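## Task

Take the sample tube from the tray (the one whose cap has an orange dot) and place it in the middle hole of an adapter in the centrifuge rotor, and place the water blank (white dot) in the middle hole of the adapter directly across from it. The remaining tube from the tray goes into the green rack. Every tube must be pushed fully down, and every rotor bucket must hang vertically. Any tube touching the floor means failure. The bottles on the tray have to finish upright on it, and the tray must finish resting on the work bench with nothing sticking out past the bench edge. One or both robots may be used. At the end, release everything and back the robots away; a robot that topples or is left leaning means failure, and anything that stays put only because a robot is still holding it does not count.

## Robot and tools

Robots. Two identical Hello Robot Stretch 4 units, r1 and r2, work in a physics simulation. Each has an omni-wheel base, a lift sliding on a mast, an arm that telescopes forward, a three-joint wrist (yaw, pitch, roll) and a two-finger gripper. Each is about 1.6 m tall; its base rim lies within 0.23 m of the base origin. Cameras per robot: <r>_head_camera, <r>_head_left_camera, <r>_head_right_camera, <r>_wrist_camera. Loose objects may occasionally get nudged by something.

Frames. Base frame: origin on the floor below the base centre, x ahead, y to the left, z up. hand_pose is reported in this frame and marks a point between the open fingertips; its printed value may be somewhat wrong. With all wrist joints at 0 its axes line up with the base frame. The odometry frame is the base frame as it was when the scene began. Each robot reports only in its own frames, so relative placement of the two robots must be judged from images, lidar_m and wrist_depth_mm.

execute_actions. Argument actions: a list holding one action, or empty (then it just reports state and images). An action is an object keyed by "r1" and/or "r2". Per robot you may give "base", "joints", "pace", "contact_limits", or instead only {"end_of_arm": "enable_torque"}, which re-powers any wrist or gripper motor that switched off and makes it hold in place. All motions in one action begin at once and may end at different times.
- base: exactly one relative move from where the base last measured itself. translate_m (metres, -2 to 2, + forward, no turning); strafe_m (metres, -2 to 2, + left, no turning); rotate_rad (radians, -3.2 to 3.2, + counter-clockwise seen from above).
- joints: absolute targets by name. lift_m 0 to 1.2; arm_m 0 to 0.55 (extension); wrist_yaw_rad -1.134 to 4.276 (0 ahead, + left, 3.14 stowed backward, above 3.4 the arm may block); wrist_pitch_rad -1.117 to 4.259 (0 level, 1.57 pointing down); wrist_roll_rad -1.117 to 4.259 (0 fingers level, + turns the gripper clockwise viewed from behind); gripper_m -0.038 to 0.141 (fingertip gap in metres; negative squeezes the tips together). Done tolerances: ±0.004 for lift, arm and gripper; ±0.02 yaw and roll; ±0.05 pitch. Out-of-range joint targets are clipped and the result notes it; any other bad value or unknown key rejects the whole call and nothing moves.
- pace: "slow", "default", "fast", "max"; base speed up to 0.1/0.3/0.4/0.6 m/s and turning up to 1/2/3/4 rad/s. With lift_m above 0.2 at the start of a base move, speeds are reduced, down to 0.3 m/s and 1 rad/s at 1.2. Wrist speed is the same at every pace.
- contact_limits: {"arm_m": value}, 0 (gentlest) to 0.75 (firmest), default 0.5; how hard the arm may push before it halts.
Anything you omit may keep driving toward an earlier target without the status showing it. cameras: list of camera names, ["all"] or omitted for every camera, [] for none; an unknown name rejects the call. A good first move to unfold the wrist: lift_m 0.4 with wrist_yaw_rad 0.

wait: seconds 0 to 10; nothing new is commanded, returns state and images. zoom_image: camera name plus region [x0, y0, x1, y1] in pixels of that camera's latest full image, origin top-left, at most 504 by 504. finished_scene: scene is the current scene number; irreversible, and the goal must already hold and keep holding.

Results. base_status / joint_status: "done" (for the base this only means the wheels turned enough, slip included); "off_target" (rested short and may still push); "contact_stop_at_<key>" (met something; lift, arm or wheels may then go slack, a slack lift can sag under load and a slack base can roll); "limit_stop_at_<name>", including limit_stop_at_tilt (leaning past 6 degrees, lift/arm/wheels slack and unresponsive until upright) and limit_stop_at_own_body (about to hit itself, often with pitch below -0.2 and roll below -0.4 or above 4; you may still move away). "torque_fault": a wrist motor overloaded (e.g. gripper jammed by a base/arm move, or over about 2 kg held level) and went limp; send enable_torque. After a stop the old target is dropped. A reported stop cancels the later calls in that reply. on_its_own lists uncommanded events; "held at" there is a target, not a position. lidar_m: 12 distances in metres, 30-degree sectors, first straight ahead then counter-clockwise (4th left, 7th back, 10th right); "-" is nothing seen or nearer than 0.25 m; it sees from about 0.15 m up, sees the other robot but not itself, and may miss clear or thin things. wrist_depth_mm: 7x7 median depths, 100 to 2000 mm, from the top-left; "-" is invalid; robot bodies appear. base_odometry counts wheel turns; heading -3.142 to 3.142, + left. If turned_by_wheels and turned_by_imu differ by over about 0.1 rad, the base probably slipped or hit something. base_tilt in degrees (forward, right positive) carries a fixed bias up to about 1.5. motor_effort in percent, + toward higher joint values, peak in brackets, with fixed bias and noise; for wheel_0..2, + turns the base right.

Gripping. Command gripper_m below the object's width; tighter squeezes more and pulls the object toward the wrist by up to a third of the shortfall. The gripper reading does not prove a grasp; a firm hold shows as a clear gripper effort change. If fingertips jam on a surface below, raise the lift.

Avoid. Never drive one robot's base into the other; once touching, even millimetres more is a hard press and fails the run. Shared carrying is risky, since travel can differ by about 3 cm per metre. Do not turn or drive with over 1 kg held and arm_m above 0.2, especially fast. Avoid steady hard pushes, high grips at high contact limits, drops, slams, tubes reaching the floor, tipping bottles, and tilted robots. Finish with grippers open and robots moved clear.

Each tool is called after "Emit:" by a JSON object that holds its "fn" and its "kwargs", one argument or row to a line.

## Session

Emit:
{"fn": "execute_actions", "kwargs": {
  "actions": []
}}

Scene clock: 0.00 s.
r1.base_odometry: x=+0.000 y=+0.000 heading=+0.000 (m, m, rad; r1's odometry frame)
r1.turned_by_wheels: +0.000 (rad since the last result)
r1.turned_by_imu: +0.000 (rad since the last result)
r1.base_tilt: forward=-0.1 right=-0.2 (deg)
r1.lidar_m: 0.76 1.37 3.67 1.52 1.29 1.31 1.53 5.07 1.32 0.77 0.66 0.64
r1.base_status: not commanded
r1.joint_positions: lift_m=+0.238 arm_m=-0.002 wrist_yaw_rad=+3.051 wrist_pitch_rad=-0.003 wrist_roll_rad=-0.003 gripper_m=+0.057
r1.joint_status: not commanded
r1.motor_effort: lift_m=+21 arm_m=+0 wrist_yaw_rad=+1 wrist_pitch_rad=-8 wrist_roll_rad=-1 gripper_m=-2 wheel_0=+0 wheel_1=+0 wheel_2=+0 (%)
r1.hand_pose: x=-0.1101 y=+0.1131 z=+0.4175 quat_wxyz=(+0.045, +0.001, -0.001, +0.999) (m; r1's base frame)
r1.wrist_depth_mm: - 140 - - - - - / - 140 - - - - - / - 139 274 - 1661 1756 1182 / 116 140 - - - - - / - - - - - - 1756 / 1618 1661 211 1618 200 1499 1397 / 1118 1078 1078 145 1060 991 1042
r2.base_odometry: x=+0.000 y=+0.000 heading=+0.000 (m, m, rad; r2's odometry frame)
r2.turned_by_wheels: +0.000 (rad since the last result)
r2.turned_by_imu: +0.000 (rad since the last result)
r2.base_tilt: forward=+0.1 right=-0.6 (deg)
r2.lidar_m: 1.12 1.10 1.25 2.04 3.42 3.84 3.64 0.93 0.96 1.62 2.53 1.36
r2.base_status: not commanded
r2.joint_positions: lift_m=+0.190 arm_m=-0.002 wrist_yaw_rad=+3.224 wrist_pitch_rad=+0.004 wrist_roll_rad=+0.012 gripper_m=+0.057
r2.joint_status: not commanded
r2.motor_effort: lift_m=+18 arm_m=+0 wrist_yaw_rad=-1 wrist_pitch_rad=-8 wrist_roll_rad=+0 gripper_m=-3 wheel_0=+0 wheel_1=+0 wheel_2=+0 (%)
r2.hand_pose: x=-0.1261 y=+0.0633 z=+0.3668 quat_wxyz=(-0.041, -0.002, +0.006, +0.999) (m; r2's base frame)
r2.wrist_depth_mm: - - 133 - - - - / - - 125 226 - - - / - 106 135 227 - - - / 146 140 161 - - - - / 204 1618 - - - - - / 205 1118 200 1281 199 1366 1397 / 208 798 878 - 917 866 946
pictures: r1_head_camera, r1_head_left_camera, r1_head_right_camera, r1_wrist_camera, r2_head_camera, r2_head_left_camera, r2_head_right_camera, r2_wrist_camera
Images, in order (width x height): r1_head_camera 420x560, r1_head_left_camera 420x672, r1_head_right_camera 420x672, r1_wrist_camera 616x392, r2_head_camera 420x560, r2_head_left_camera 420x672, r2_head_right_camera 420x672, r2_wrist_camera 616x392.

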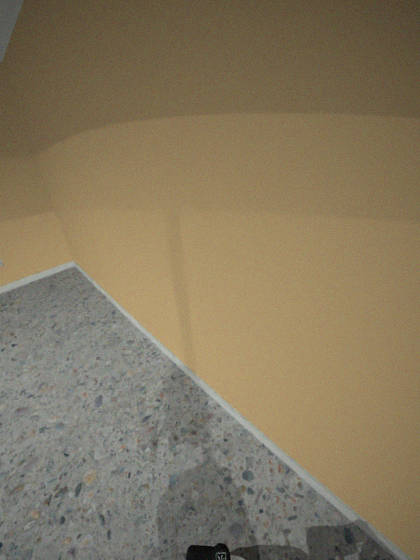

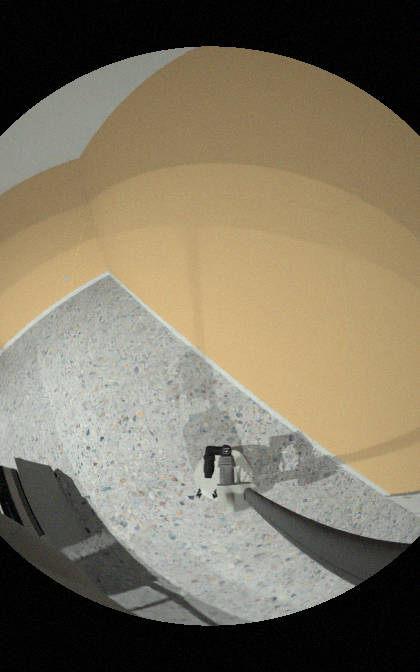

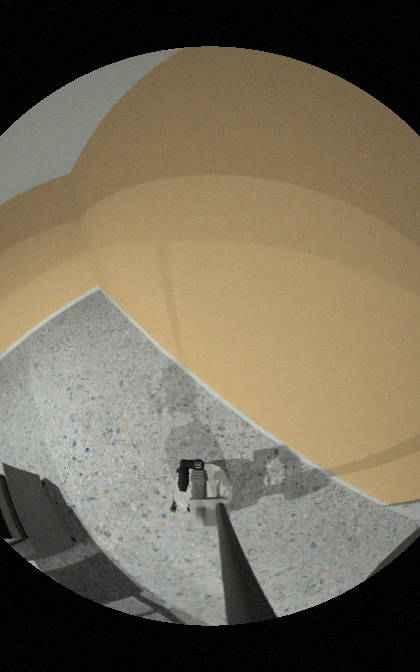

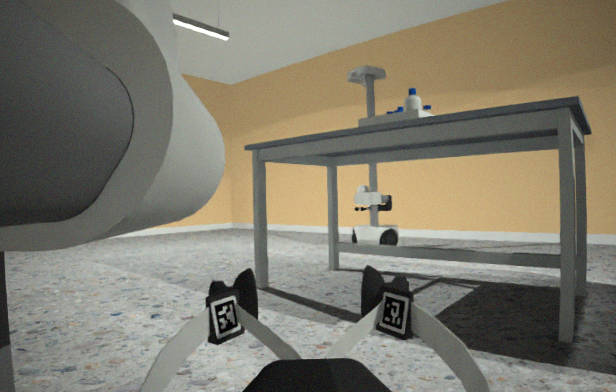

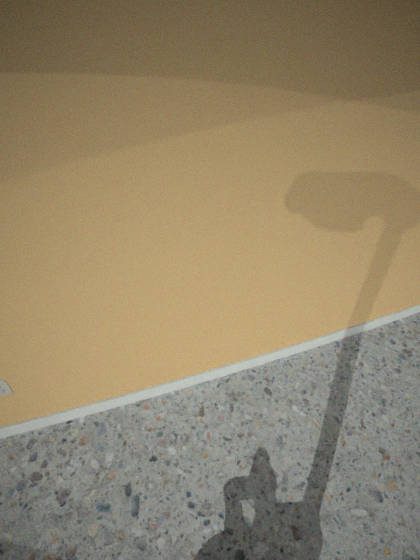

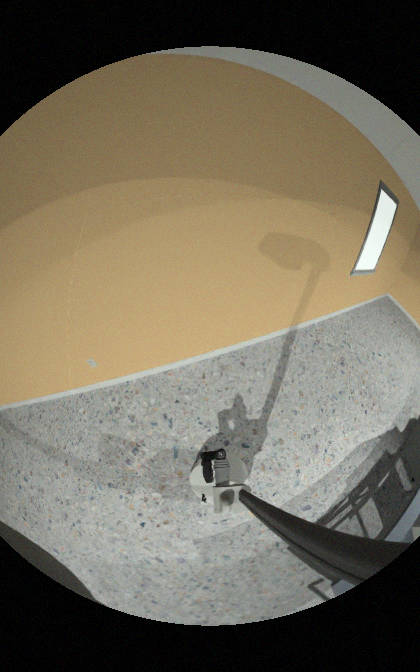

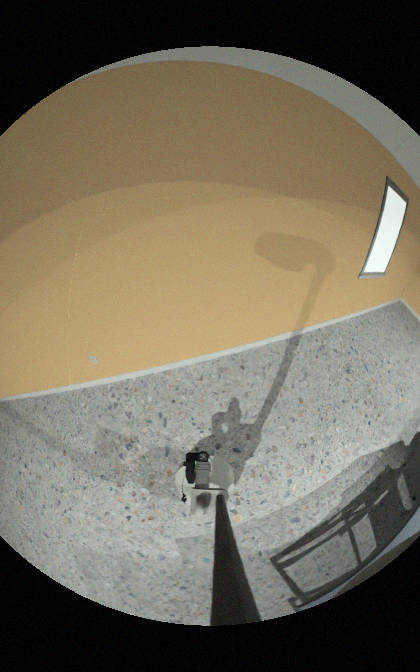

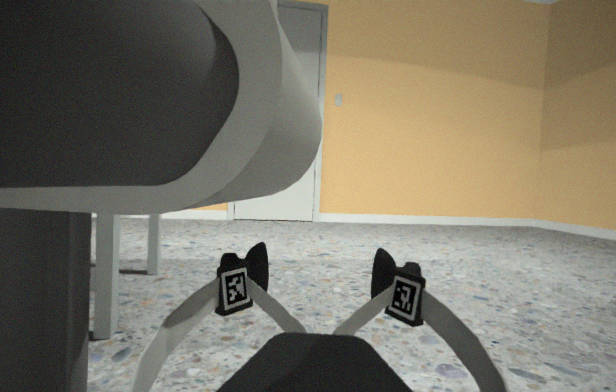

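Emit:
{"fn": "execute_actions", "kwargs": {
  "actions": [
    {"r1":{"base":{"rotate_rad":2.3}},"r2":{"base":{"rotate_rad":-2.3}}}
  ],
  "cameras": ["r1_head_camera","r1_head_left_camera","r2_head_camera","r2_head_left_camera"]
}}

Scene clock: 6.80 s.
r1.base_odometry: x=+0.000 y=+0.000 heading=+2.300 (m, m, rad; r1's odometry frame)
r1.turned_by_wheels: +2.300 (rad since the last result)
r1.turned_by_imu: +2.318 (rad since the last result)
r1.base_tilt: forward=-0.3 right=-0.2 (deg)
r1.lidar_m: 1.30 1.33 1.83 3.11 1.00 0.69 0.65 0.67 0.93 2.29 3.81 1.37
r1.base_status: done
r1.joint_positions: lift_m=+0.238 arm_m=-0.002 wrist_yaw_rad=+3.051 wrist_pitch_rad=-0.003 wrist_roll_rad=-0.003 gripper_m=+0.057
r1.joint_status: not commanded
r1.motor_effort: lift_m=+20(20) arm_m=+0(0) wrist_yaw_rad=-1(1) wrist_pitch_rad=-7(8) wrist_roll_rad=+0(0) gripper_m=+0(2) wheel_0=+0(7) wheel_1=+1(10) wheel_2=+1(8) (%)
r1.hand_pose: x=-0.1101 y=+0.1131 z=+0.4175 quat_wxyz=(+0.045, +0.001, -0.001, +0.999) (m; r1's base frame)
r1.wrist_depth_mm: - 140 788 809 831 854 891 / - 140 778 809 831 866 878 / - 139 276 788 831 854 891 / 116 140 788 798 842 854 878 / 723 750 778 809 820 854 891 / 741 750 211 798 200 842 878 / 741 741 778 145 820 842 878
r2.base_odometry: x=+0.000 y=+0.000 heading=-2.300 (m, m, rad; r2's odometry frame)
r2.turned_by_wheels: -2.300 (rad since the last result)
r2.turned_by_imu: -2.324 (rad since the last result)
r2.base_tilt: forward=+0.2 right=-0.6 (deg)
r2.lidar_m: 0.91 1.26 4.52 1.61 1.16 1.11 1.15 1.60 3.43 3.55 3.79 0.93
r2.base_status: done
r2.joint_positions: lift_m=+0.190 arm_m=-0.002 wrist_yaw_rad=+3.224 wrist_pitch_rad=+0.004 wrist_roll_rad=+0.012 gripper_m=+0.057
r2.joint_status: not commanded
r2.motor_effort: lift_m=+18(18) arm_m=+0(0) wrist_yaw_rad=-1(1) wrist_pitch_rad=-8(9) wrist_roll_rad=+2(0) gripper_m=-2(4) wheel_0=+0(6) wheel_1=-1(8) wheel_2=-1(7) (%)
r2.hand_pose: x=-0.1261 y=+0.0633 z=+0.3668 quat_wxyz=(-0.041, -0.002, +0.006, +0.999) (m; r2's base frame)
r2.wrist_depth_mm: - - 133 1430 1255 1078 976 / - - 125 225 1229 1078 976 / - 106 135 227 1229 1098 976 / 146 141 160 1464 1229 1078 976 / 204 - 1661 1464 1229 1078 976 / 205 1182 201 1281 199 1060 960 / 208 809 878 - 917 878 946
pictures: r1_head_camera, r1_head_left_camera, r2_head_camera, r2_head_left_camera
Images, in order (width x height): r1_head_camera 420x560, r1_head_left_camera 420x672, r2_head_camera 420x560, r2_head_left_camera 420x672.

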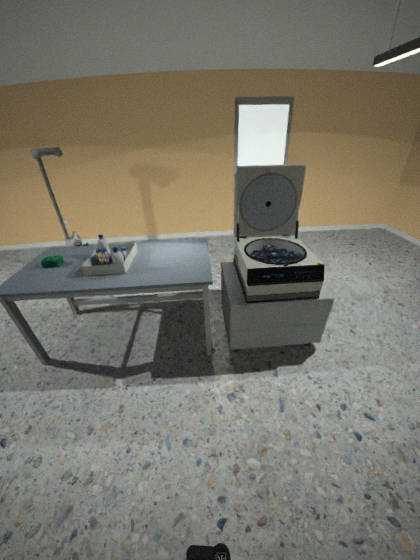

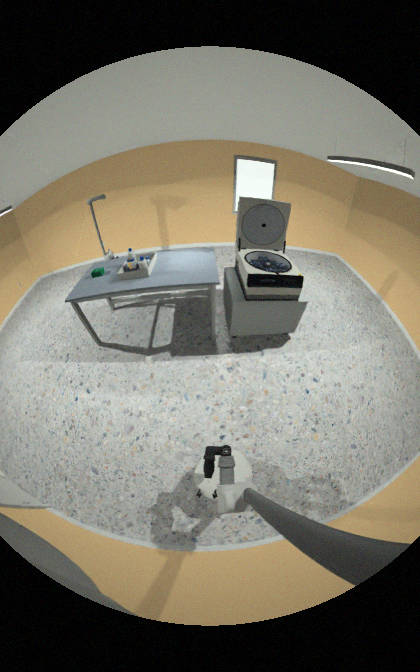

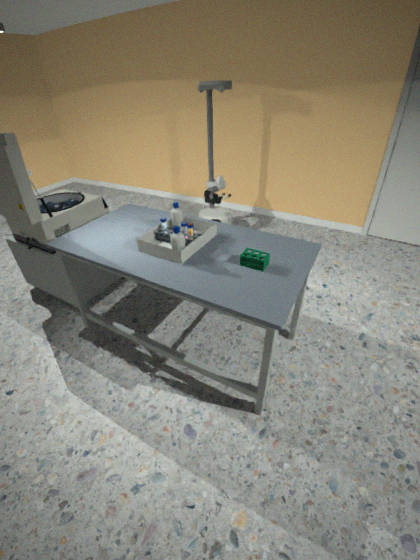

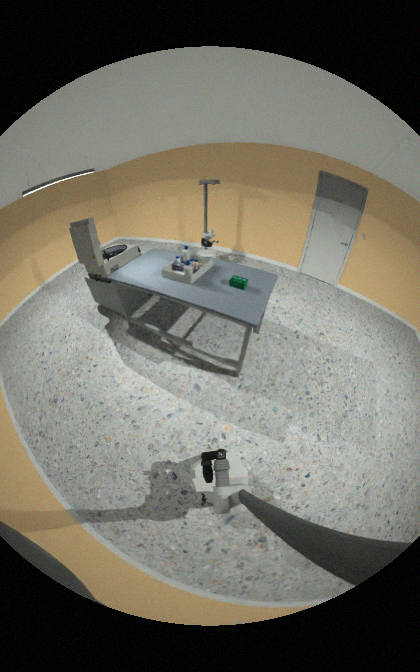

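Emit:
{"fn": "execute_actions", "kwargs": {
  "actions": [
    {"r1":{"base":{"strafe_m":0.6},"joints":{"lift_m":1.1,"wrist_yaw_rad":0,"wrist_pitch_rad":1.0,"gripper_m":0.1}}}
  ],
  "cameras": []
}}

Emit:
{"fn": "execute_actions", "kwargs": {
  "actions": [
    {"r1":{"base":{"translate_m":0.75}}}
  ],
  "cameras": ["r1_head_camera","r1_wrist_camera"]
}}

Scene clock: 19.80 s.
r1.base_odometry: x=-0.447 y=-0.400 heading=+2.300 (m, m, rad; r1's odometry frame)
r1.turned_by_wheels: +0.000 (rad since the last result)
r1.turned_by_imu: +0.002 (rad since the last result)
r1.base_tilt: forward=-0.1 right=-0.1 (deg)
r1.lidar_m: 1.27 1.32 4.66 3.23 1.04 0.72 0.67 0.71 0.97 2.37 1.93 1.37
r1.base_status: done
r1.joint_positions: lift_m=+1.100 arm_m=-0.002 wrist_yaw_rad=+0.000 wrist_pitch_rad=+1.001 wrist_roll_rad=-0.003 gripper_m=+0.100
r1.joint_status: all done
r1.motor_effort: lift_m=+23(24) arm_m=+0(0) wrist_yaw_rad=+0(7) wrist_pitch_rad=-5(5) wrist_roll_rad=-2(1) gripper_m=-2(4) wheel_0=+1(6) wheel_1=+0(9) wheel_2=+1(1) (%)
r1.hand_pose: x=+0.3249 y=-0.0874 z=+1.0350 quat_wxyz=(+0.877, -0.001, +0.480, +0.001) (m; r1's base frame)
r1.wrist_depth_mm: - - 1983 - 1921 1229 1205 / 1808 1863 1808 1863 1863 1464 1366 / 1618 1661 1708 1618 1661 1661 1618 / 1537 1464 1464 1499 1499 1464 1464 / 1336 1336 1397 1336 1336 1397 1366 / 1229 1255 213 1255 214 1229 1255 / 1160 1138 1160 146 1160 1138 1160
r2.base_odometry: x=+0.000 y=+0.000 heading=-2.300 (m, m, rad; r2's odometry frame)
r2.turned_by_wheels: +0.000 (rad since the last result)
r2.turned_by_imu: -0.001 (rad since the last result)
r2.base_tilt: forward=+0.2 right=-0.6 (deg)
r2.lidar_m: 0.92 1.26 4.52 1.62 1.14 1.09 1.14 1.58 3.42 3.54 3.79 0.93
r2.base_status: not commanded
r2.joint_positions: lift_m=+0.190 arm_m=-0.002 wrist_yaw_rad=+3.224 wrist_pitch_rad=+0.004 wrist_roll_rad=+0.012 gripper_m=+0.057
r2.joint_status: not commanded
r2.motor_effort: lift_m=+18(18) arm_m=+0(0) wrist_yaw_rad=+0(1) wrist_pitch_rad=-9(9) wrist_roll_rad=+0(2) gripper_m=-4(2) wheel_0=+0(0) wheel_1=-1(1) wheel_2=-1(1) (%)
r2.hand_pose: x=-0.1261 y=+0.0633 z=+0.3668 quat_wxyz=(-0.041, -0.002, +0.006, +0.999) (m; r2's base frame)
r2.wrist_depth_mm: - - 133 1397 1255 1078 960 / - - 125 226 1229 1078 976 / - 106 135 227 1205 1078 960 / 146 141 161 1397 1229 1098 976 / 204 - 1708 1430 1205 1098 976 / 206 1182 200 1281 198 1060 960 / 208 809 866 - 917 866 931
pictures: none
No camera images: the call's "cameras" was empty. Leave "cameras" out to get every camera's image.

Scene clock: 23.80 s.
r1.base_odometry: x=-0.947 y=+0.159 heading=+2.300 (m, m, rad; r1's odometry frame)
r1.turned_by_wheels: +0.000 (rad since the last result)
r1.turned_by_imu: +0.001 (rad since the last result)
r1.base_tilt: forward=-0.1 right=-0.1 (deg)
r1.lidar_m: 0.52 0.56 0.73 4.48 2.11 1.52 1.43 1.46 1.97 4.26 0.83 0.58
r1.base_status: done
r1.joint_positions: lift_m=+1.100 arm_m=-0.002 wrist_yaw_rad=+0.000 wrist_pitch_rad=+1.001 wrist_roll_rad=-0.003 gripper_m=+0.100
r1.joint_status: not commanded
r1.motor_effort: lift_m=+22(23) arm_m=+0(0) wrist_yaw_rad=-2(2) wrist_pitch_rad=-4(5) wrist_roll_rad=-1(1) gripper_m=-1(1) wheel_0=+0(6) wheel_1=+0(3) wheel_2=-1(9) (%)
r1.hand_pose: x=+0.3249 y=-0.0874 z=+1.0351 quat_wxyz=(+0.877, -0.001, +0.480, +0.001) (m; r1's base frame)
r1.wrist_depth_mm: 820 723 707 798 820 820 1078 / 723 741 640 715 715 732 732 / 647 654 640 647 647 647 647 / 591 585 597 591 615 609 603 / 1366 1336 1366 1366 1366 1205 960 / 1255 1281 213 1229 213 1229 1205 / 1160 1138 1160 146 1138 1160 1160
r2.base_odometry: x=+0.000 y=+0.000 heading=-2.300 (m, m, rad; r2's odometry frame)
r2.turned_by_wheels: +0.000 (rad since the last result)
r2.turned_by_imu: +0.000 (rad since the last result)
r2.base_tilt: forward=+0.3 right=-0.6 (deg)
r2.lidar_m: 0.90 1.27 4.53 1.60 1.15 1.11 1.17 1.59 3.39 3.54 3.81 0.91
r2.base_status: not commanded
r2.joint_positions: lift_m=+0.190 arm_m=-0.002 wrist_yaw_rad=+3.224 wrist_pitch_rad=+0.004 wrist_roll_rad=+0.012 gripper_m=+0.057
r2.joint_status: not commanded
r2.motor_effort: lift_m=+18(18) arm_m=+0(0) wrist_yaw_rad=-1(1) wrist_pitch_rad=-9(8) wrist_roll_rad=-1(1) gripper_m=-6(3) wheel_0=+0(0) wheel_1=-1(1) wheel_2=-1(1) (%)
r2.hand_pose: x=-0.1261 y=+0.0633 z=+0.3668 quat_wxyz=(-0.041, -0.002, +0.006, +0.999) (m; r2's base frame)
r2.wrist_depth_mm: - - 133 1397 1229 1078 960 / - - 125 226 1255 1078 976 / - 106 135 228 1229 1078 976 / 146 141 160 1430 1255 1098 976 / 204 - 1708 1464 1229 1078 976 / 206 1205 199 1281 199 1060 976 / 208 798 878 - 904 866 946
pictures: r1_head_camera, r1_wrist_camera
Images, in order (width x height): r1_head_camera 420x560, r1_wrist_camera 616x392.

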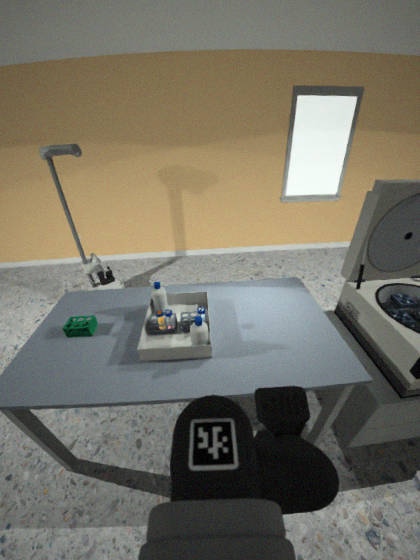

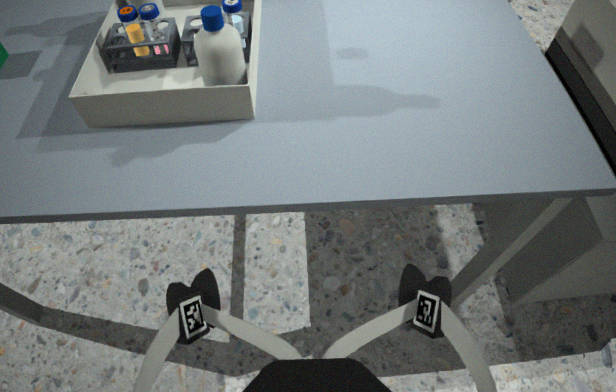

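Emit:
{"fn": "execute_actions", "kwargs": {
  "actions": [
    {"r1":{"base":{"strafe_m":0.25},"joints":{"lift_m":1.2,"wrist_pitch_rad":1.57,"arm_m":0.5}}}
  ],
  "cameras": ["r1_head_camera","r1_wrist_camera"]
}}

Scene clock: 30.43 s.
r1.base_odometry: x=-1.134 y=-0.007 heading=+2.300 (m, m, rad; r1's odometry frame)
r1.turned_by_wheels: +0.000 (rad since the last result)
r1.turned_by_imu: +0.001 (rad since the last result)
r1.base_tilt: forward=-0.1 right=-0.2 (deg)
r1.lidar_m: 0.51 0.54 0.72 4.23 2.06 1.53 1.43 1.49 2.00 4.51 0.79 0.54
r1.base_status: done
r1.joint_positions: lift_m=+1.199 arm_m=+0.499 wrist_yaw_rad=+0.000 wrist_pitch_rad=+1.570 wrist_roll_rad=-0.003 gripper_m=+0.100
r1.joint_status: all done
r1.motor_effort: lift_m=+23(25) arm_m=+7(6) wrist_yaw_rad=-3(1) wrist_pitch_rad=-1(2) wrist_roll_rad=-1(0) gripper_m=+0(0) wheel_0=+0(7) wheel_1=-2(8) wheel_2=-1(2) (%)
r1.hand_pose: x=+0.6699 y=-0.0874 z=+1.0889 quat_wxyz=(+0.707, -0.001, +0.707, +0.001) (m; r1's base frame)
r1.wrist_depth_mm: 544 544 521 544 484 549 549 / 544 544 517 539 530 554 549 / 549 544 554 549 415 544 554 / 549 549 549 549 549 549 554 / 544 549 549 554 554 549 559 / 544 549 213 549 213 549 1336 / 1281 1308 1308 146 1281 1366 1336
r2.base_odometry: x=+0.000 y=+0.000 heading=-2.300 (m, m, rad; r2's odometry frame)
r2.turned_by_wheels: +0.000 (rad since the last result)
r2.turned_by_imu: -0.001 (rad since the last result)
r2.base_tilt: forward=+0.3 right=-0.6 (deg)
r2.lidar_m: 0.90 1.27 4.50 1.63 1.15 1.10 1.17 1.57 3.42 3.52 3.78 0.91
r2.base_status: not commanded
r2.joint_positions: lift_m=+0.190 arm_m=-0.002 wrist_yaw_rad=+3.224 wrist_pitch_rad=+0.004 wrist_roll_rad=+0.012 gripper_m=+0.057
r2.joint_status: not commanded
r2.motor_effort: lift_m=+18(18) arm_m=+0(0) wrist_yaw_rad=+0(1) wrist_pitch_rad=-8(9) wrist_roll_rad=+1(2) gripper_m=-3(4) wheel_0=+0(0) wheel_1=-1(1) wheel_2=-1(1) (%)
r2.hand_pose: x=-0.1261 y=+0.0633 z=+0.3668 quat_wxyz=(-0.041, -0.002, +0.006, +0.999) (m; r2's base frame)
r2.wrist_depth_mm: - - 134 1397 1229 1078 976 / - - 125 226 1255 1078 960 / - 106 135 228 1229 1078 976 / 146 141 161 1397 1255 1078 976 / 204 - 1661 1464 1229 1078 960 / 206 1205 200 1255 198 1060 960 / 208 798 878 - 917 878 946
pictures: r1_head_camera, r1_wrist_camera
Images, in order (width x height): r1_head_camera 420x560, r1_wrist_camera 616x392.

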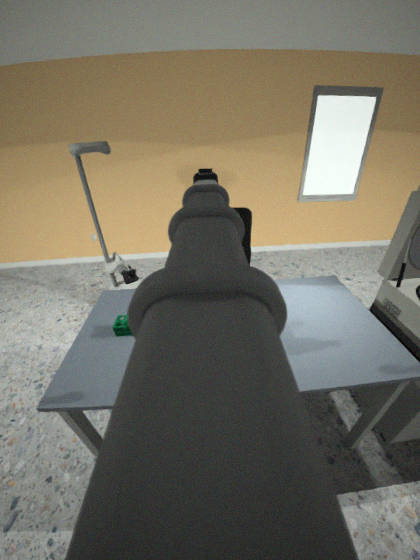

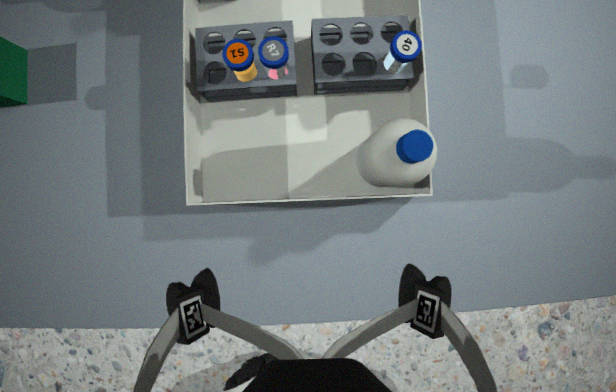

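Emit:
{"fn": "execute_actions", "kwargs": {
  "actions": [
    {"r1":{"base":{"translate_m":0.2}}}
  ],
  "cameras": ["r1_wrist_camera"]
}}

Scene clock: 43.30 s.
r1.base_odometry: x=-1.267 y=+0.142 heading=+2.300 (m, m, rad; r1's odometry frame)
r1.turned_by_wheels: +0.000 (rad since the last result)
r1.turned_by_imu: +0.002 (rad since the last result)
r1.base_tilt: forward=+0.0 right=-0.1 (deg)
r1.lidar_m: 0.32 0.33 0.46 4.24 2.42 1.73 1.62 1.70 2.24 1.60 0.51 0.35
r1.base_status: done
r1.joint_positions: lift_m=+1.199 arm_m=+0.499 wrist_yaw_rad=+0.000 wrist_pitch_rad=+1.570 wrist_roll_rad=-0.003 gripper_m=+0.100
r1.joint_status: not commanded
r1.motor_effort: lift_m=+23(23) arm_m=+7(7) wrist_yaw_rad=-2(2) wrist_pitch_rad=-1(1) wrist_roll_rad=+0(2) gripper_m=-1(1) wheel_0=+1(5) wheel_1=+2(6) wheel_2=+2(7) (%)
r1.hand_pose: x=+0.6699 y=-0.0874 z=+1.0889 quat_wxyz=(+0.707, -0.001, +0.707, +0.001) (m; r1's base frame)
r1.wrist_depth_mm: 549 549 549 559 549 549 554 / 549 549 410 544 549 544 559 / 544 554 539 549 549 549 549 / 544 549 488 512 492 549 554 / 544 549 554 549 549 559 554 / 549 554 212 549 213 559 554 / 549 549 544 146 521 549 554
r2.base_odometry: x=+0.000 y=+0.000 heading=-2.300 (m, m, rad; r2's odometry frame)
r2.turned_by_wheels: +0.000 (rad since the last result)
r2.turned_by_imu: -0.001 (rad since the last result)
r2.base_tilt: forward=+0.2 right=-0.7 (deg)
r2.lidar_m: 0.91 1.26 4.50 1.61 1.15 1.11 1.17 1.57 3.41 3.53 3.81 0.89
r2.base_status: not commanded
r2.joint_positions: lift_m=+0.190 arm_m=-0.002 wrist_yaw_rad=+3.224 wrist_pitch_rad=+0.004 wrist_roll_rad=+0.012 gripper_m=+0.057
r2.joint_status: not commanded
r2.motor_effort: lift_m=+18(18) arm_m=+0(0) wrist_yaw_rad=-1(1) wrist_pitch_rad=-9(8) wrist_roll_rad=+0(0) gripper_m=-3(0) wheel_0=+0(0) wheel_1=-1(1) wheel_2=-1(1) (%)
r2.hand_pose: x=-0.1261 y=+0.0633 z=+0.3668 quat_wxyz=(-0.041, -0.002, +0.006, +0.999) (m; r2's base frame)
r2.wrist_depth_mm: - - 133 1397 1255 1078 976 / - - 125 226 1229 1098 960 / - 106 135 228 1229 1078 976 / 146 141 160 1397 1255 1078 960 / 203 - 1661 1464 1205 1078 960 / 206 1205 200 1255 198 1042 960 / 208 809 866 - 917 866 931
pictures: r1_wrist_camera
Images, in order (width x height): r1_wrist_camera 616x392.

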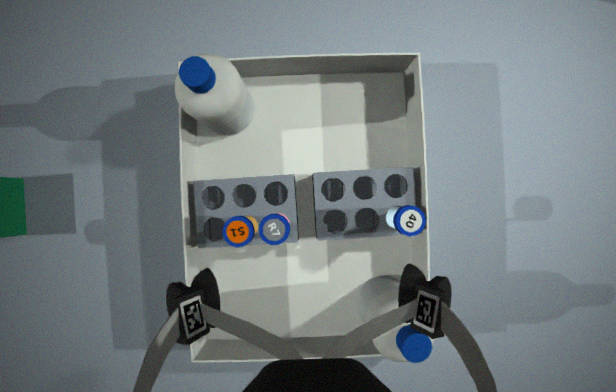

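Emit:
{"fn": "execute_actions", "kwargs": {
  "actions": [
    {"r1":{"base":{"strafe_m":0.078},"joints":{"arm_m":0.517,"wrist_roll_rad":1.57,"lift_m":1.1,"gripper_m":0.08}}}
  ],
  "cameras": ["r1_wrist_camera"]
}}

Scene clock: 52.03 s.
r1.base_odometry: x=-1.325 y=+0.090 heading=+2.301 (m, m, rad; r1's odometry frame)
r1.turned_by_wheels: +0.000 (rad since the last result)
r1.turned_by_imu: +0.001 (rad since the last result)
r1.base_tilt: forward=-0.2 right=-0.2 (deg)
r1.lidar_m: 0.32 0.34 0.47 4.16 2.45 1.73 1.63 1.72 2.27 1.54 0.52 0.36
r1.base_status: done
r1.joint_positions: lift_m=+1.100 arm_m=+0.516 wrist_yaw_rad=+0.000 wrist_pitch_rad=+1.570 wrist_roll_rad=+1.569 gripper_m=+0.080
r1.joint_status: all done
r1.motor_effort: lift_m=+18(21) arm_m=+7(8) wrist_yaw_rad=-1(1) wrist_pitch_rad=-1(1) wrist_roll_rad=+0(5) gripper_m=+0(1) wheel_0=+1(7) wheel_1=-1(9) wheel_2=+1(0) (%)
r1.hand_pose: x=+0.6869 y=-0.0874 z=+0.9899 quat_wxyz=(+0.501, +0.500, +0.500, -0.499) (m; r1's base frame)
r1.wrist_depth_mm: 449 445 421 384 322 455 459 / 452 436 445 418 364 455 455 / 449 445 445 442 452 455 452 / 442 445 442 452 455 455 459 / 442 377 442 387 445 462 462 / 442 303 204 413 200 459 459 / 442 445 449 145 452 455 455
r2.base_odometry: x=+0.000 y=+0.000 heading=-2.300 (m, m, rad; r2's odometry frame)
r2.turned_by_wheels: +0.000 (rad since the last result)
r2.turned_by_imu: +0.000 (rad since the last result)
r2.base_tilt: forward=+0.2 right=-0.7 (deg)
r2.lidar_m: 0.92 1.27 4.52 1.61 1.16 1.09 1.16 1.56 3.41 3.56 3.79 0.90
r2.base_status: not commanded
r2.joint_positions: lift_m=+0.190 arm_m=-0.002 wrist_yaw_rad=+3.224 wrist_pitch_rad=+0.004 wrist_roll_rad=+0.012 gripper_m=+0.057
r2.joint_status: not commanded
r2.motor_effort: lift_m=+18(18) arm_m=-1(1) wrist_yaw_rad=-1(1) wrist_pitch_rad=-10(8) wrist_roll_rad=+0(0) gripper_m=-5(3) wheel_0=+0(0) wheel_1=-1(1) wheel_2=-1(1) (%)
r2.hand_pose: x=-0.1261 y=+0.0633 z=+0.3668 quat_wxyz=(-0.041, -0.002, +0.006, +0.999) (m; r2's base frame)
r2.wrist_depth_mm: - - 133 1430 1229 1078 976 / - - 125 227 1229 1098 976 / - 106 135 227 1255 1078 946 / 146 140 160 1397 1255 1078 960 / 204 - 1661 1397 1229 1078 976 / 206 1182 200 1255 200 1060 976 / 208 809 878 - 917 866 931
pictures: r1_wrist_camera
Images, in order (width x height): r1_wrist_camera 616x392.

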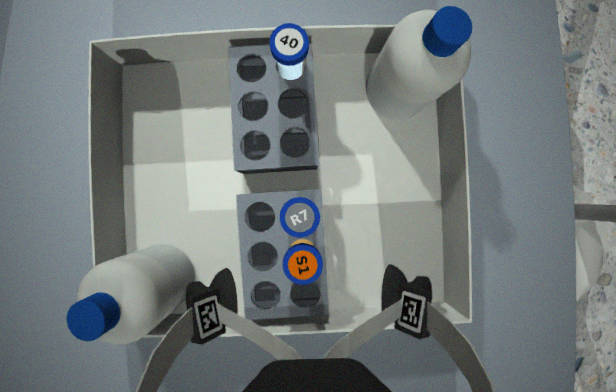

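Emit:
{"fn": "execute_actions", "kwargs": {
  "actions": [
    {"r1":{"joints":{"arm_m":0.523,"lift_m":0.97,"gripper_m":0.07},"pace":"slow"}}
  ],
  "cameras": ["r1_wrist_camera"]
}}

Scene clock: 61.50 s.
r1.base_odometry: x=-1.325 y=+0.090 heading=+2.301 (m, m, rad; r1's odometry frame)
r1.turned_by_wheels: +0.000 (rad since the last result)
r1.turned_by_imu: +0.001 (rad since the last result)
r1.base_tilt: forward=-0.2 right=-0.1 (deg)
r1.lidar_m: 0.31 0.33 0.46 4.15 2.46 1.75 1.64 1.69 2.28 1.54 0.50 0.34
r1.base_status: not commanded
r1.joint_positions: lift_m=+0.970 arm_m=+0.522 wrist_yaw_rad=+0.000 wrist_pitch_rad=+1.570 wrist_roll_rad=+1.569 gripper_m=+0.070
r1.joint_status: all done
r1.motor_effort: lift_m=+18(19) arm_m=+7(8) wrist_yaw_rad=-2(2) wrist_pitch_rad=-1(1) wrist_roll_rad=+2(2) gripper_m=-4(3) wheel_0=+1(2) wheel_1=-1(1) wheel_2=+1(1) (%)
r1.hand_pose: x=+0.6928 y=-0.0874 z=+0.8599 quat_wxyz=(+0.501, +0.500, +0.500, -0.499) (m; r1's base frame)
r1.wrist_depth_mm: 301 317 260 259 320 213 329 / 304 317 312 289 319 300 263 / 304 317 312 270 324 320 270 / 303 315 317 259 322 322 274 / 300 314 314 249 319 320 274 / 199 265 211 198 198 320 273 / 181 223 281 145 291 267 273
r2.base_odometry: x=+0.000 y=+0.000 heading=-2.300 (m, m, rad; r2's odometry frame)
r2.turned_by_wheels: +0.000 (rad since the last result)
r2.turned_by_imu: +0.000 (rad since the last result)
r2.base_tilt: forward=+0.3 right=-0.6 (deg)
r2.lidar_m: 0.92 1.24 4.49 1.61 1.16 1.10 1.16 1.56 3.40 3.54 3.79 0.92
r2.base_status: not commanded
r2.joint_positions: lift_m=+0.190 arm_m=-0.002 wrist_yaw_rad=+3.224 wrist_pitch_rad=+0.004 wrist_roll_rad=+0.012 gripper_m=+0.057
r2.joint_status: not commanded
r2.motor_effort: lift_m=+18(18) arm_m=+0(0) wrist_yaw_rad=+0(1) wrist_pitch_rad=-8(9) wrist_roll_rad=-1(1) gripper_m=-4(8) wheel_0=+0(0) wheel_1=-1(1) wheel_2=-1(1) (%)
r2.hand_pose: x=-0.1261 y=+0.0633 z=+0.3668 quat_wxyz=(-0.041, -0.002, +0.006, +0.999) (m; r2's base frame)
r2.wrist_depth_mm: - - 133 1430 1229 1060 960 / - - 125 225 1255 1098 976 / - 106 135 227 1255 1098 976 / 146 141 160 1430 1255 1098 976 / 204 - 1708 1464 1205 1078 960 / 206 1182 200 1281 198 1078 976 / 208 798 878 - 904 866 946
pictures: r1_wrist_camera
Images, in order (width x height): r1_wrist_camera 616x392.

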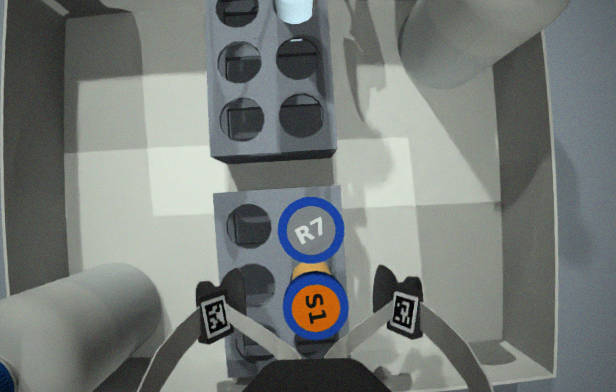

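Emit:
{"fn": "execute_actions", "kwargs": {
  "actions": [
    {"r1":{"joints":{"lift_m":0.955},"pace":"slow"}}
  ],
  "cameras": []
}}

Emit:
{"fn": "execute_actions", "kwargs": {
  "actions": [
    {"r1":{"joints":{"gripper_m":0.012}}}
  ],
  "cameras": []
}}

Emit:
{"fn": "execute_actions", "kwargs": {
  "actions": [
    {"r1":{"joints":{"lift_m":1.2}}}
  ],
  "cameras": ["r1_wrist_camera"]
}}

Scene clock: 67.73 s.
r1.base_odometry: x=-1.325 y=+0.090 heading=+2.301 (m, m, rad; r1's odometry frame)
r1.turned_by_wheels: +0.000 (rad since the last result)
r1.turned_by_imu: +0.001 (rad since the last result)
r1.base_tilt: forward=-0.1 right=-0.1 (deg)
r1.lidar_m: 0.32 0.33 0.43 4.17 2.46 1.73 1.63 1.69 2.26 1.56 0.50 0.37
r1.base_status: not commanded
r1.joint_positions: lift_m=+0.955 arm_m=+0.522 wrist_yaw_rad=+0.000 wrist_pitch_rad=+1.570 wrist_roll_rad=+1.569 gripper_m=+0.070
r1.joint_status: all done
r1.motor_effort: lift_m=+18(18) arm_m=+7(7) wrist_yaw_rad=+0(0) wrist_pitch_rad=-1(1) wrist_roll_rad=+2(2) gripper_m=-2(2) wheel_0=+1(1) wheel_1=-1(1) wheel_2=+1(1) (%)
r1.hand_pose: x=+0.6928 y=-0.0874 z=+0.8449 quat_wxyz=(+0.501, +0.500, +0.500, -0.499) (m; r1's base frame)
r1.wrist_depth_mm: 300 301 272 274 306 213 245 / 300 303 272 244 307 303 249 / 300 300 300 271 307 306 253 / 301 303 303 244 304 306 256 / 297 301 298 183 306 306 258 / 198 266 211 183 198 304 258 / 177 221 274 144 293 267 -
r2.base_odometry: x=+0.000 y=+0.000 heading=-2.300 (m, m, rad; r2's odometry frame)
r2.turned_by_wheels: +0.000 (rad since the last result)
r2.turned_by_imu: +0.000 (rad since the last result)
r2.base_tilt: forward=+0.1 right=-0.6 (deg)
r2.lidar_m: 0.90 1.26 4.49 1.62 1.16 1.09 1.15 1.57 3.41 3.55 3.80 0.90
r2.base_status: not commanded
r2.joint_positions: lift_m=+0.190 arm_m=-0.002 wrist_yaw_rad=+3.224 wrist_pitch_rad=+0.004 wrist_roll_rad=+0.012 gripper_m=+0.057
r2.joint_status: not commanded
r2.motor_effort: lift_m=+18(17) arm_m=-1(0) wrist_yaw_rad=-1(0) wrist_pitch_rad=-9(9) wrist_roll_rad=-2(1) gripper_m=-2(4) wheel_0=+0(0) wheel_1=-1(1) wheel_2=-1(1) (%)
r2.hand_pose: x=-0.1261 y=+0.0633 z=+0.3668 quat_wxyz=(-0.041, -0.002, +0.006, +0.999) (m; r2's base frame)
r2.wrist_depth_mm: - - 133 1430 1229 1078 976 / - - 125 226 1229 1078 960 / - 106 135 227 1229 1078 960 / 146 140 161 1397 1229 1098 960 / 204 - 1661 1464 1205 1078 960 / 205 1205 200 1281 198 1042 976 / 208 798 866 - 904 866 931
pictures: none
No camera images: the call's "cameras" was empty. Leave "cameras" out to get every camera's image.

Scene clock: 69.10 s.
r1.base_odometry: x=-1.325 y=+0.090 heading=+2.301 (m, m, rad; r1's odometry frame)
r1.turned_by_wheels: +0.000 (rad since the last result)
r1.turned_by_imu: +0.000 (rad since the last result)
r1.base_tilt: forward=-0.2 right=-0.1 (deg)
r1.lidar_m: 0.32 0.33 0.46 4.16 2.43 1.73 1.64 1.68 2.29 1.55 0.49 0.36
r1.base_status: not commanded
r1.joint_positions: lift_m=+0.955 arm_m=+0.522 wrist_yaw_rad=+0.000 wrist_pitch_rad=+1.571 wrist_roll_rad=+1.569 gripper_m=+0.012
r1.joint_status: all done
r1.motor_effort: lift_m=+18(18) arm_m=+7(7) wrist_yaw_rad=-1(1) wrist_pitch_rad=-3(2) wrist_roll_rad=+1(1) gripper_m=-10(11) wheel_0=+2(1) wheel_1=-1(1) wheel_2=+1(1) (%)
r1.hand_pose: x=+0.6927 y=-0.0874 z=+0.8449 quat_wxyz=(+0.500, +0.500, +0.500, -0.500) (m; r1's base frame)
r1.wrist_depth_mm: 303 301 273 259 306 211 246 / 301 300 273 245 304 300 248 / 301 298 298 270 306 306 253 / 298 300 301 243 306 307 256 / 297 301 297 183 304 307 258 / 199 266 209 177 191 306 256 / 177 218 242 161 287 260 -
r2.base_odometry: x=+0.000 y=+0.000 heading=-2.300 (m, m, rad; r2's odometry frame)
r2.turned_by_wheels: +0.000 (rad since the last result)
r2.turned_by_imu: +0.000 (rad since the last result)
r2.base_tilt: forward=+0.3 right=-0.5 (deg)
r2.lidar_m: 0.93 1.29 4.48 1.60 1.17 1.09 1.16 1.59 3.40 3.54 3.80 0.92
r2.base_status: not commanded
r2.joint_positions: lift_m=+0.190 arm_m=-0.002 wrist_yaw_rad=+3.224 wrist_pitch_rad=+0.004 wrist_roll_rad=+0.012 gripper_m=+0.057
r2.joint_status: not commanded
r2.motor_effort: lift_m=+18(18) arm_m=+0(1) wrist_yaw_rad=-1(1) wrist_pitch_rad=-9(7) wrist_roll_rad=-1(1) gripper_m=-5(1) wheel_0=+0(0) wheel_1=-1(1) wheel_2=-1(1) (%)
r2.hand_pose: x=-0.1261 y=+0.0633 z=+0.3668 quat_wxyz=(-0.041, -0.002, +0.006, +0.999) (m; r2's base frame)
r2.wrist_depth_mm: - - 133 1397 1255 1078 960 / - - 125 225 1229 1078 960 / - 106 135 228 1229 1078 976 / 146 141 161 1430 1255 1078 960 / 204 - 1661 1430 1229 1078 991 / 206 1182 200 1255 198 1078 976 / 207 798 878 - 904 866 917
pictures: none
No camera images: the call's "cameras" was empty. Leave "cameras" out to get every camera's image.

Scene clock: 71.20 s.
r1.base_odometry: x=-1.325 y=+0.090 heading=+2.301 (m, m, rad; r1's odometry frame)
r1.turned_by_wheels: +0.000 (rad since the last result)
r1.turned_by_imu: +0.001 (rad since the last result)
r1.base_tilt: forward=-0.2 right=-0.1 (deg)
r1.lidar_m: 0.31 0.34 0.44 4.16 2.43 1.75 1.63 1.67 2.28 1.56 0.50 0.35
r1.base_status: not commanded
r1.joint_positions: lift_m=+1.199 arm_m=+0.522 wrist_yaw_rad=+0.000 wrist_pitch_rad=+1.570 wrist_roll_rad=+1.569 gripper_m=+0.012
r1.joint_status: all done
r1.motor_effort: lift_m=+23(23) arm_m=+7(7) wrist_yaw_rad=-1(0) wrist_pitch_rad=-1(2) wrist_roll_rad=+2(1) gripper_m=-12(11) wheel_0=+2(1) wheel_1=-1(1) wheel_2=+1(1) (%)
r1.hand_pose: x=+0.6928 y=-0.0874 z=+1.0888 quat_wxyz=(+0.501, +0.500, +0.500, -0.499) (m; r1's base frame)
r1.wrist_depth_mm: 539 549 549 549 554 564 1308 / 539 544 549 488 410 559 1336 / 544 549 549 549 544 549 1336 / 549 539 544 544 549 559 1118 / 535 539 544 488 549 554 1138 / 544 539 210 177 190 554 1336 / 539 544 544 160 549 554 1336
r2.base_odometry: x=+0.000 y=+0.000 heading=-2.300 (m, m, rad; r2's odometry frame)
r2.turned_by_wheels: +0.000 (rad since the last result)
r2.turned_by_imu: +0.000 (rad since the last result)
r2.base_tilt: forward=+0.2 right=-0.7 (deg)
r2.lidar_m: 0.91 1.29 4.48 1.59 1.16 1.10 1.15 1.59 3.41 3.55 3.80 0.92
r2.base_status: not commanded
r2.joint_positions: lift_m=+0.190 arm_m=-0.002 wrist_yaw_rad=+3.224 wrist_pitch_rad=+0.004 wrist_roll_rad=+0.012 gripper_m=+0.057
r2.joint_status: not commanded
r2.motor_effort: lift_m=+18(18) arm_m=+0(0) wrist_yaw_rad=+0(0) wrist_pitch_rad=-9(8) wrist_roll_rad=+1(0) gripper_m=-2(7) wheel_0=+0(0) wheel_1=-1(1) wheel_2=-1(1) (%)
r2.hand_pose: x=-0.1261 y=+0.0633 z=+0.3668 quat_wxyz=(-0.041, -0.002, +0.006, +0.999) (m; r2's base frame)
r2.wrist_depth_mm: - - 133 1397 1229 1060 960 / - - 125 226 1229 1078 960 / - 106 135 227 1229 1078 960 / 146 140 161 1430 1229 1078 976 / 204 - 1708 1430 1229 1098 976 / 206 1205 200 1281 198 1060 991 / 207 809 878 - 917 866 931
pictures: r1_wrist_camera
Images, in order (width x height): r1_wrist_camera 616x392.

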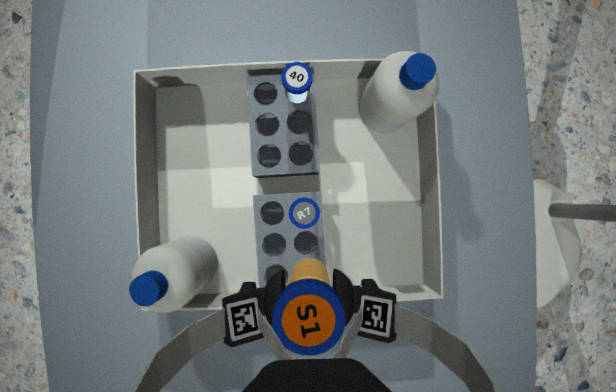

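Emit:
{"fn": "execute_actions", "kwargs": {
  "actions": [
    {"r1":{"base":{"translate_m":-0.1},"joints":{"arm_m":0.15}}}
  ],
  "cameras": []
}}

Emit:
{"fn": "execute_actions", "kwargs": {
  "actions": [
    {"r1":{"base":{"strafe_m":-1.2}}}
  ],
  "cameras": ["r1_head_camera","r1_head_left_camera","r1_wrist_camera"]
}}

Scene clock: 80.00 s.
r1.base_odometry: x=-1.259 y=+0.015 heading=+2.301 (m, m, rad; r1's odometry frame)
r1.turned_by_wheels: +0.000 (rad since the last result)
r1.turned_by_imu: +0.002 (rad since the last result)
r1.base_tilt: forward=-0.1 right=-0.2 (deg)
r1.lidar_m: 0.41 0.45 0.58 4.15 2.26 1.63 1.55 1.59 2.14 4.57 0.65 0.44
r1.base_status: done
r1.joint_positions: lift_m=+1.199 arm_m=+0.151 wrist_yaw_rad=+0.000 wrist_pitch_rad=+1.570 wrist_roll_rad=+1.570 gripper_m=+0.012
r1.joint_status: all done
r1.motor_effort: lift_m=+23(23) arm_m=-7(12) wrist_yaw_rad=+0(2) wrist_pitch_rad=-1(2) wrist_roll_rad=+0(1) gripper_m=-11(11) wheel_0=+1(6) wheel_1=-1(8) wheel_2=-1(7) (%)
r1.hand_pose: x=+0.3223 y=-0.0874 z=+1.0888 quat_wxyz=(+0.500, +0.500, +0.500, -0.500) (m; r1's base frame)
r1.wrist_depth_mm: 549 544 1281 1336 1336 1308 1366 / 469 544 1308 1281 1336 1336 1336 / 500 549 1281 1308 1336 1366 1336 / 535 544 559 1336 1118 1281 1281 / 539 549 549 1336 1118 1308 1366 / 539 544 209 178 190 1336 1366 / 544 539 549 160 1308 1308 1366
r2.base_odometry: x=+0.000 y=+0.000 heading=-2.300 (m, m, rad; r2's odometry frame)
r2.turned_by_wheels: +0.000 (rad since the last result)
r2.turned_by_imu: -0.001 (rad since the last result)
r2.base_tilt: forward=+0.2 right=-0.7 (deg)
r2.lidar_m: 0.92 1.25 4.50 1.63 1.15 1.07 1.12 1.57 3.41 3.52 3.79 0.91
r2.base_status: not commanded
r2.joint_positions: lift_m=+0.190 arm_m=-0.002 wrist_yaw_rad=+3.224 wrist_pitch_rad=+0.004 wrist_roll_rad=+0.012 gripper_m=+0.057
r2.joint_status: not commanded
r2.motor_effort: lift_m=+18(18) arm_m=+0(0) wrist_yaw_rad=-2(1) wrist_pitch_rad=-9(9) wrist_roll_rad=-2(1) gripper_m=-2(5) wheel_0=+0(0) wheel_1=-1(1) wheel_2=-1(1) (%)
r2.hand_pose: x=-0.1261 y=+0.0633 z=+0.3668 quat_wxyz=(-0.041, -0.002, +0.006, +0.999) (m; r2's base frame)
r2.wrist_depth_mm: - - 133 1397 1229 1078 960 / - - 125 227 1229 1078 960 / - 106 135 228 1255 1078 976 / 146 141 160 1397 1229 1078 976 / 203 - 1708 1464 1205 1098 960 / 206 1229 200 1281 198 1060 976 / 208 798 866 - 917 878 931
pictures: none
No camera images: the call's "cameras" was empty. Leave "cameras" out to get every camera's image.

Scene clock: 85.33 s.
r1.base_odometry: x=-0.364 y=+0.815 heading=+2.300 (m, m, rad; r1's odometry frame)
r1.turned_by_wheels: +0.000 (rad since the last result)
r1.turned_by_imu: +0.001 (rad since the last result)
r1.base_tilt: forward=-0.3 right=-0.2 (deg)
r1.lidar_m: 0.46 0.50 0.66 1.69 2.23 1.57 1.47 1.53 2.08 3.37 0.73 0.49
r1.base_status: done
r1.joint_positions: lift_m=+1.199 arm_m=+0.151 wrist_yaw_rad=+0.000 wrist_pitch_rad=+1.570 wrist_roll_rad=+1.570 gripper_m=+0.012
r1.joint_status: not commanded
r1.motor_effort: lift_m=+23(23) arm_m=-7(7) wrist_yaw_rad=-2(0) wrist_pitch_rad=-1(1) wrist_roll_rad=+1(2) gripper_m=-10(11) wheel_0=-1(11) wheel_1=+0(5) wheel_2=+0(1) (%)
r1.hand_pose: x=+0.3223 y=-0.0874 z=+1.0889 quat_wxyz=(+0.500, +0.500, +0.500, -0.500) (m; r1's base frame)
r1.wrist_depth_mm: 609 504 891 1308 1308 1366 1308 / 559 508 854 1336 1308 1336 1281 / 539 530 854 1308 1308 1336 1336 / 559 504 809 1308 1098 1336 1336 / 504 504 788 1336 1118 1336 1336 / 500 508 209 177 189 1308 1308 / 1308 1281 1042 160 1308 1308 1336
r2.base_odometry: x=+0.000 y=+0.000 heading=-2.300 (m, m, rad; r2's odometry frame)
r2.turned_by_wheels: +0.000 (rad since the last result)
r2.turned_by_imu: -0.001 (rad since the last result)
r2.base_tilt: forward=+0.3 right=-0.6 (deg)
r2.lidar_m: 0.91 1.27 4.52 1.60 1.18 1.11 1.18 1.59 3.42 3.52 3.80 0.89
r2.base_status: not commanded
r2.joint_positions: lift_m=+0.190 arm_m=-0.002 wrist_yaw_rad=+3.224 wrist_pitch_rad=+0.004 wrist_roll_rad=+0.012 gripper_m=+0.057
r2.joint_status: not commanded
r2.motor_effort: lift_m=+18(18) arm_m=+0(0) wrist_yaw_rad=+0(0) wrist_pitch_rad=-9(8) wrist_roll_rad=+0(0) gripper_m=-4(4) wheel_0=+0(0) wheel_1=-1(1) wheel_2=-1(1) (%)
r2.hand_pose: x=-0.1261 y=+0.0633 z=+0.3668 quat_wxyz=(-0.041, -0.002, +0.006, +0.999) (m; r2's base frame)
r2.wrist_depth_mm: - - 133 1430 1229 1078 946 / - - 125 226 1255 1098 960 / - 106 135 227 1255 1078 960 / 146 141 160 1397 1255 1098 976 / 204 - 1618 1464 1229 1098 976 / 206 1205 200 1255 198 1060 976 / 208 798 866 - 917 866 931
pictures: r1_head_camera, r1_head_left_camera, r1_wrist_camera
Images, in order (width x height): r1_head_camera 420x560, r1_head_left_camera 420x672, r1_wrist_camera 616x392.

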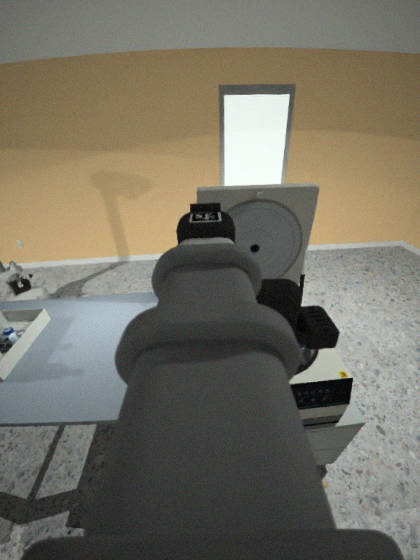

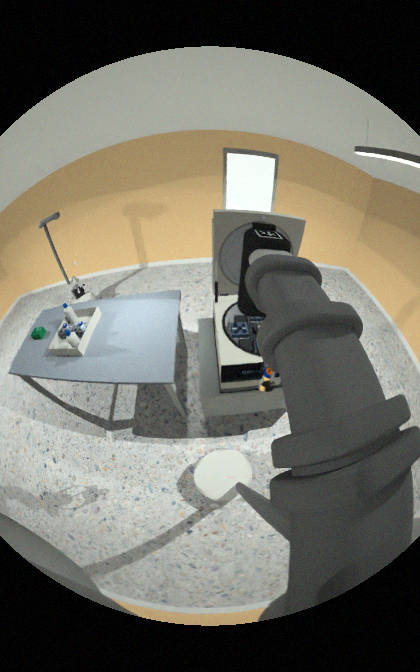

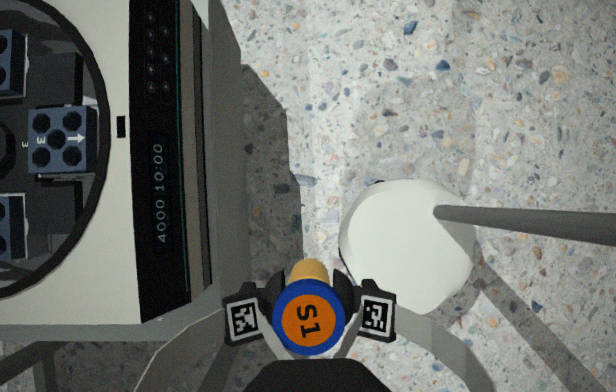

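Emit:
{"fn": "execute_actions", "kwargs": {
  "actions": [
    {"r1":{"base":{"strafe_m":-0.14},"joints":{"arm_m":0.45}}}
  ],
  "cameras": []
}}

Emit:
{"fn": "execute_actions", "kwargs": {
  "actions": [
    {"r1":{"base":{"translate_m":0.15}}}
  ],
  "cameras": ["r1_wrist_camera"]
}}

Scene clock: 92.13 s.
r1.base_odometry: x=-0.260 y=+0.908 heading=+2.300 (m, m, rad; r1's odometry frame)
r1.turned_by_wheels: +0.000 (rad since the last result)
r1.turned_by_imu: +0.002 (rad since the last result)
r1.base_tilt: forward=-0.1 right=-0.1 (deg)
r1.lidar_m: 0.48 0.47 0.66 1.69 2.21 1.58 1.48 1.54 2.05 3.25 3.34 0.51
r1.base_status: done
r1.joint_positions: lift_m=+1.199 arm_m=+0.449 wrist_yaw_rad=+0.000 wrist_pitch_rad=+1.570 wrist_roll_rad=+1.570 gripper_m=+0.012
r1.joint_status: all done
r1.motor_effort: lift_m=+23(23) arm_m=+7(8) wrist_yaw_rad=-1(2) wrist_pitch_rad=+0(0) wrist_roll_rad=+1(0) gripper_m=-8(11) wheel_0=+0(7) wheel_1=+1(7) wheel_2=+0(1) (%)
r1.hand_pose: x=+0.6200 y=-0.0874 z=+1.0889 quat_wxyz=(+0.501, +0.500, +0.500, -0.499) (m; r1's base frame)
r1.wrist_depth_mm: 1336 1281 904 640 1308 1336 1366 / 496 508 508 512 1308 1308 1336 / 539 564 564 508 1308 1308 1308 / 559 564 569 574 1336 1098 1308 / 549 564 569 535 1308 1118 1118 / 554 554 210 177 191 1281 1308 / 496 539 559 160 1308 1336 1336
r2.base_odometry: x=+0.000 y=+0.000 heading=-2.300 (m, m, rad; r2's odometry frame)
r2.turned_by_wheels: +0.000 (rad since the last result)
r2.turned_by_imu: -0.001 (rad since the last result)
r2.base_tilt: forward=+0.3 right=-0.4 (deg)
r2.lidar_m: 0.91 1.27 4.52 1.58 1.16 1.09 1.17 1.57 3.40 3.56 3.81 0.91
r2.base_status: not commanded
r2.joint_positions: lift_m=+0.190 arm_m=-0.002 wrist_yaw_rad=+3.224 wrist_pitch_rad=+0.004 wrist_roll_rad=+0.012 gripper_m=+0.057
r2.joint_status: not commanded
r2.motor_effort: lift_m=+18(18) arm_m=-1(0) wrist_yaw_rad=-1(2) wrist_pitch_rad=-9(8) wrist_roll_rad=+0(1) gripper_m=-5(2) wheel_0=+0(0) wheel_1=-1(1) wheel_2=-1(1) (%)
r2.hand_pose: x=-0.1261 y=+0.0633 z=+0.3668 quat_wxyz=(-0.041, -0.002, +0.006, +0.999) (m; r2's base frame)
r2.wrist_depth_mm: - - 133 1397 1229 1078 960 / - - 125 227 1229 1078 976 / - 106 135 227 1229 1078 960 / 146 140 160 1397 1255 1078 946 / 204 - 1708 1430 1229 1078 976 / 205 1205 200 1255 199 1060 976 / 208 798 878 - 917 866 917
pictures: none
No camera images: the call's "cameras" was empty. Leave "cameras" out to get every camera's image.

Scene clock: 93.97 s.
r1.base_odometry: x=-0.360 y=+1.020 heading=+2.301 (m, m, rad; r1's odometry frame)
r1.turned_by_wheels: +0.000 (rad since the last result)
r1.turned_by_imu: +0.001 (rad since the last result)
r1.base_tilt: forward=-0.2 right=-0.2 (deg)
r1.lidar_m: 0.32 0.33 0.50 1.12 2.45 1.72 1.63 1.69 2.25 3.25 0.50 0.33
r1.base_status: done
r1.joint_positions: lift_m=+1.199 arm_m=+0.449 wrist_yaw_rad=+0.000 wrist_pitch_rad=+1.570 wrist_roll_rad=+1.570 gripper_m=+0.012
r1.joint_status: not commanded
r1.motor_effort: lift_m=+23(23) arm_m=+7(7) wrist_yaw_rad=-1(1) wrist_pitch_rad=-1(0) wrist_roll_rad=+1(0) gripper_m=-10(11) wheel_0=+0(5) wheel_1=+2(2) wheel_2=+0(7) (%)
r1.hand_pose: x=+0.6199 y=-0.0874 z=+1.0889 quat_wxyz=(+0.501, +0.500, +0.500, -0.499) (m; r1's base frame)
r1.wrist_depth_mm: 439 1308 1308 904 917 1336 1308 / 484 496 508 525 504 1336 1308 / 496 500 574 564 535 1366 1336 / 484 539 564 569 569 1118 1336 / 480 549 569 544 549 1118 1098 / 469 521 209 177 191 1078 1308 / 462 492 544 160 504 1336 1336
r2.base_odometry: x=+0.000 y=+0.000 heading=-2.300 (m, m, rad; r2's odometry frame)
r2.turned_by_wheels: +0.000 (rad since the last result)
r2.turned_by_imu: +0.000 (rad since the last result)
r2.base_tilt: forward=+0.3 right=-0.6 (deg)
r2.lidar_m: 0.92 1.27 4.51 1.61 1.17 1.11 1.16 1.59 3.41 3.54 3.79 0.89
r2.base_status: not commanded
r2.joint_positions: lift_m=+0.190 arm_m=-0.002 wrist_yaw_rad=+3.224 wrist_pitch_rad=+0.004 wrist_roll_rad=+0.012 gripper_m=+0.057
r2.joint_status: not commanded
r2.motor_effort: lift_m=+18(18) arm_m=+0(0) wrist_yaw_rad=+0(1) wrist_pitch_rad=-8(8) wrist_roll_rad=+1(0) gripper_m=-3(1) wheel_0=+0(0) wheel_1=-1(1) wheel_2=-1(1) (%)
r2.hand_pose: x=-0.1261 y=+0.0633 z=+0.3668 quat_wxyz=(-0.041, -0.002, +0.006, +0.999) (m; r2's base frame)
r2.wrist_depth_mm: - - 133 1397 1229 1098 976 / - - 125 225 1229 1078 960 / - 106 135 228 1205 1078 960 / 146 141 161 1397 1255 1078 960 / 204 - 1708 1464 1229 1098 976 / 205 1205 200 1281 198 1060 960 / 208 809 866 - 917 866 931
pictures: r1_wrist_camera
Images, in order (width x height): r1_wrist_camera 616x392.

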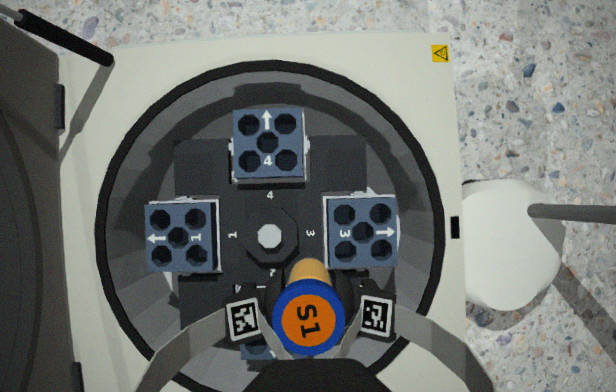

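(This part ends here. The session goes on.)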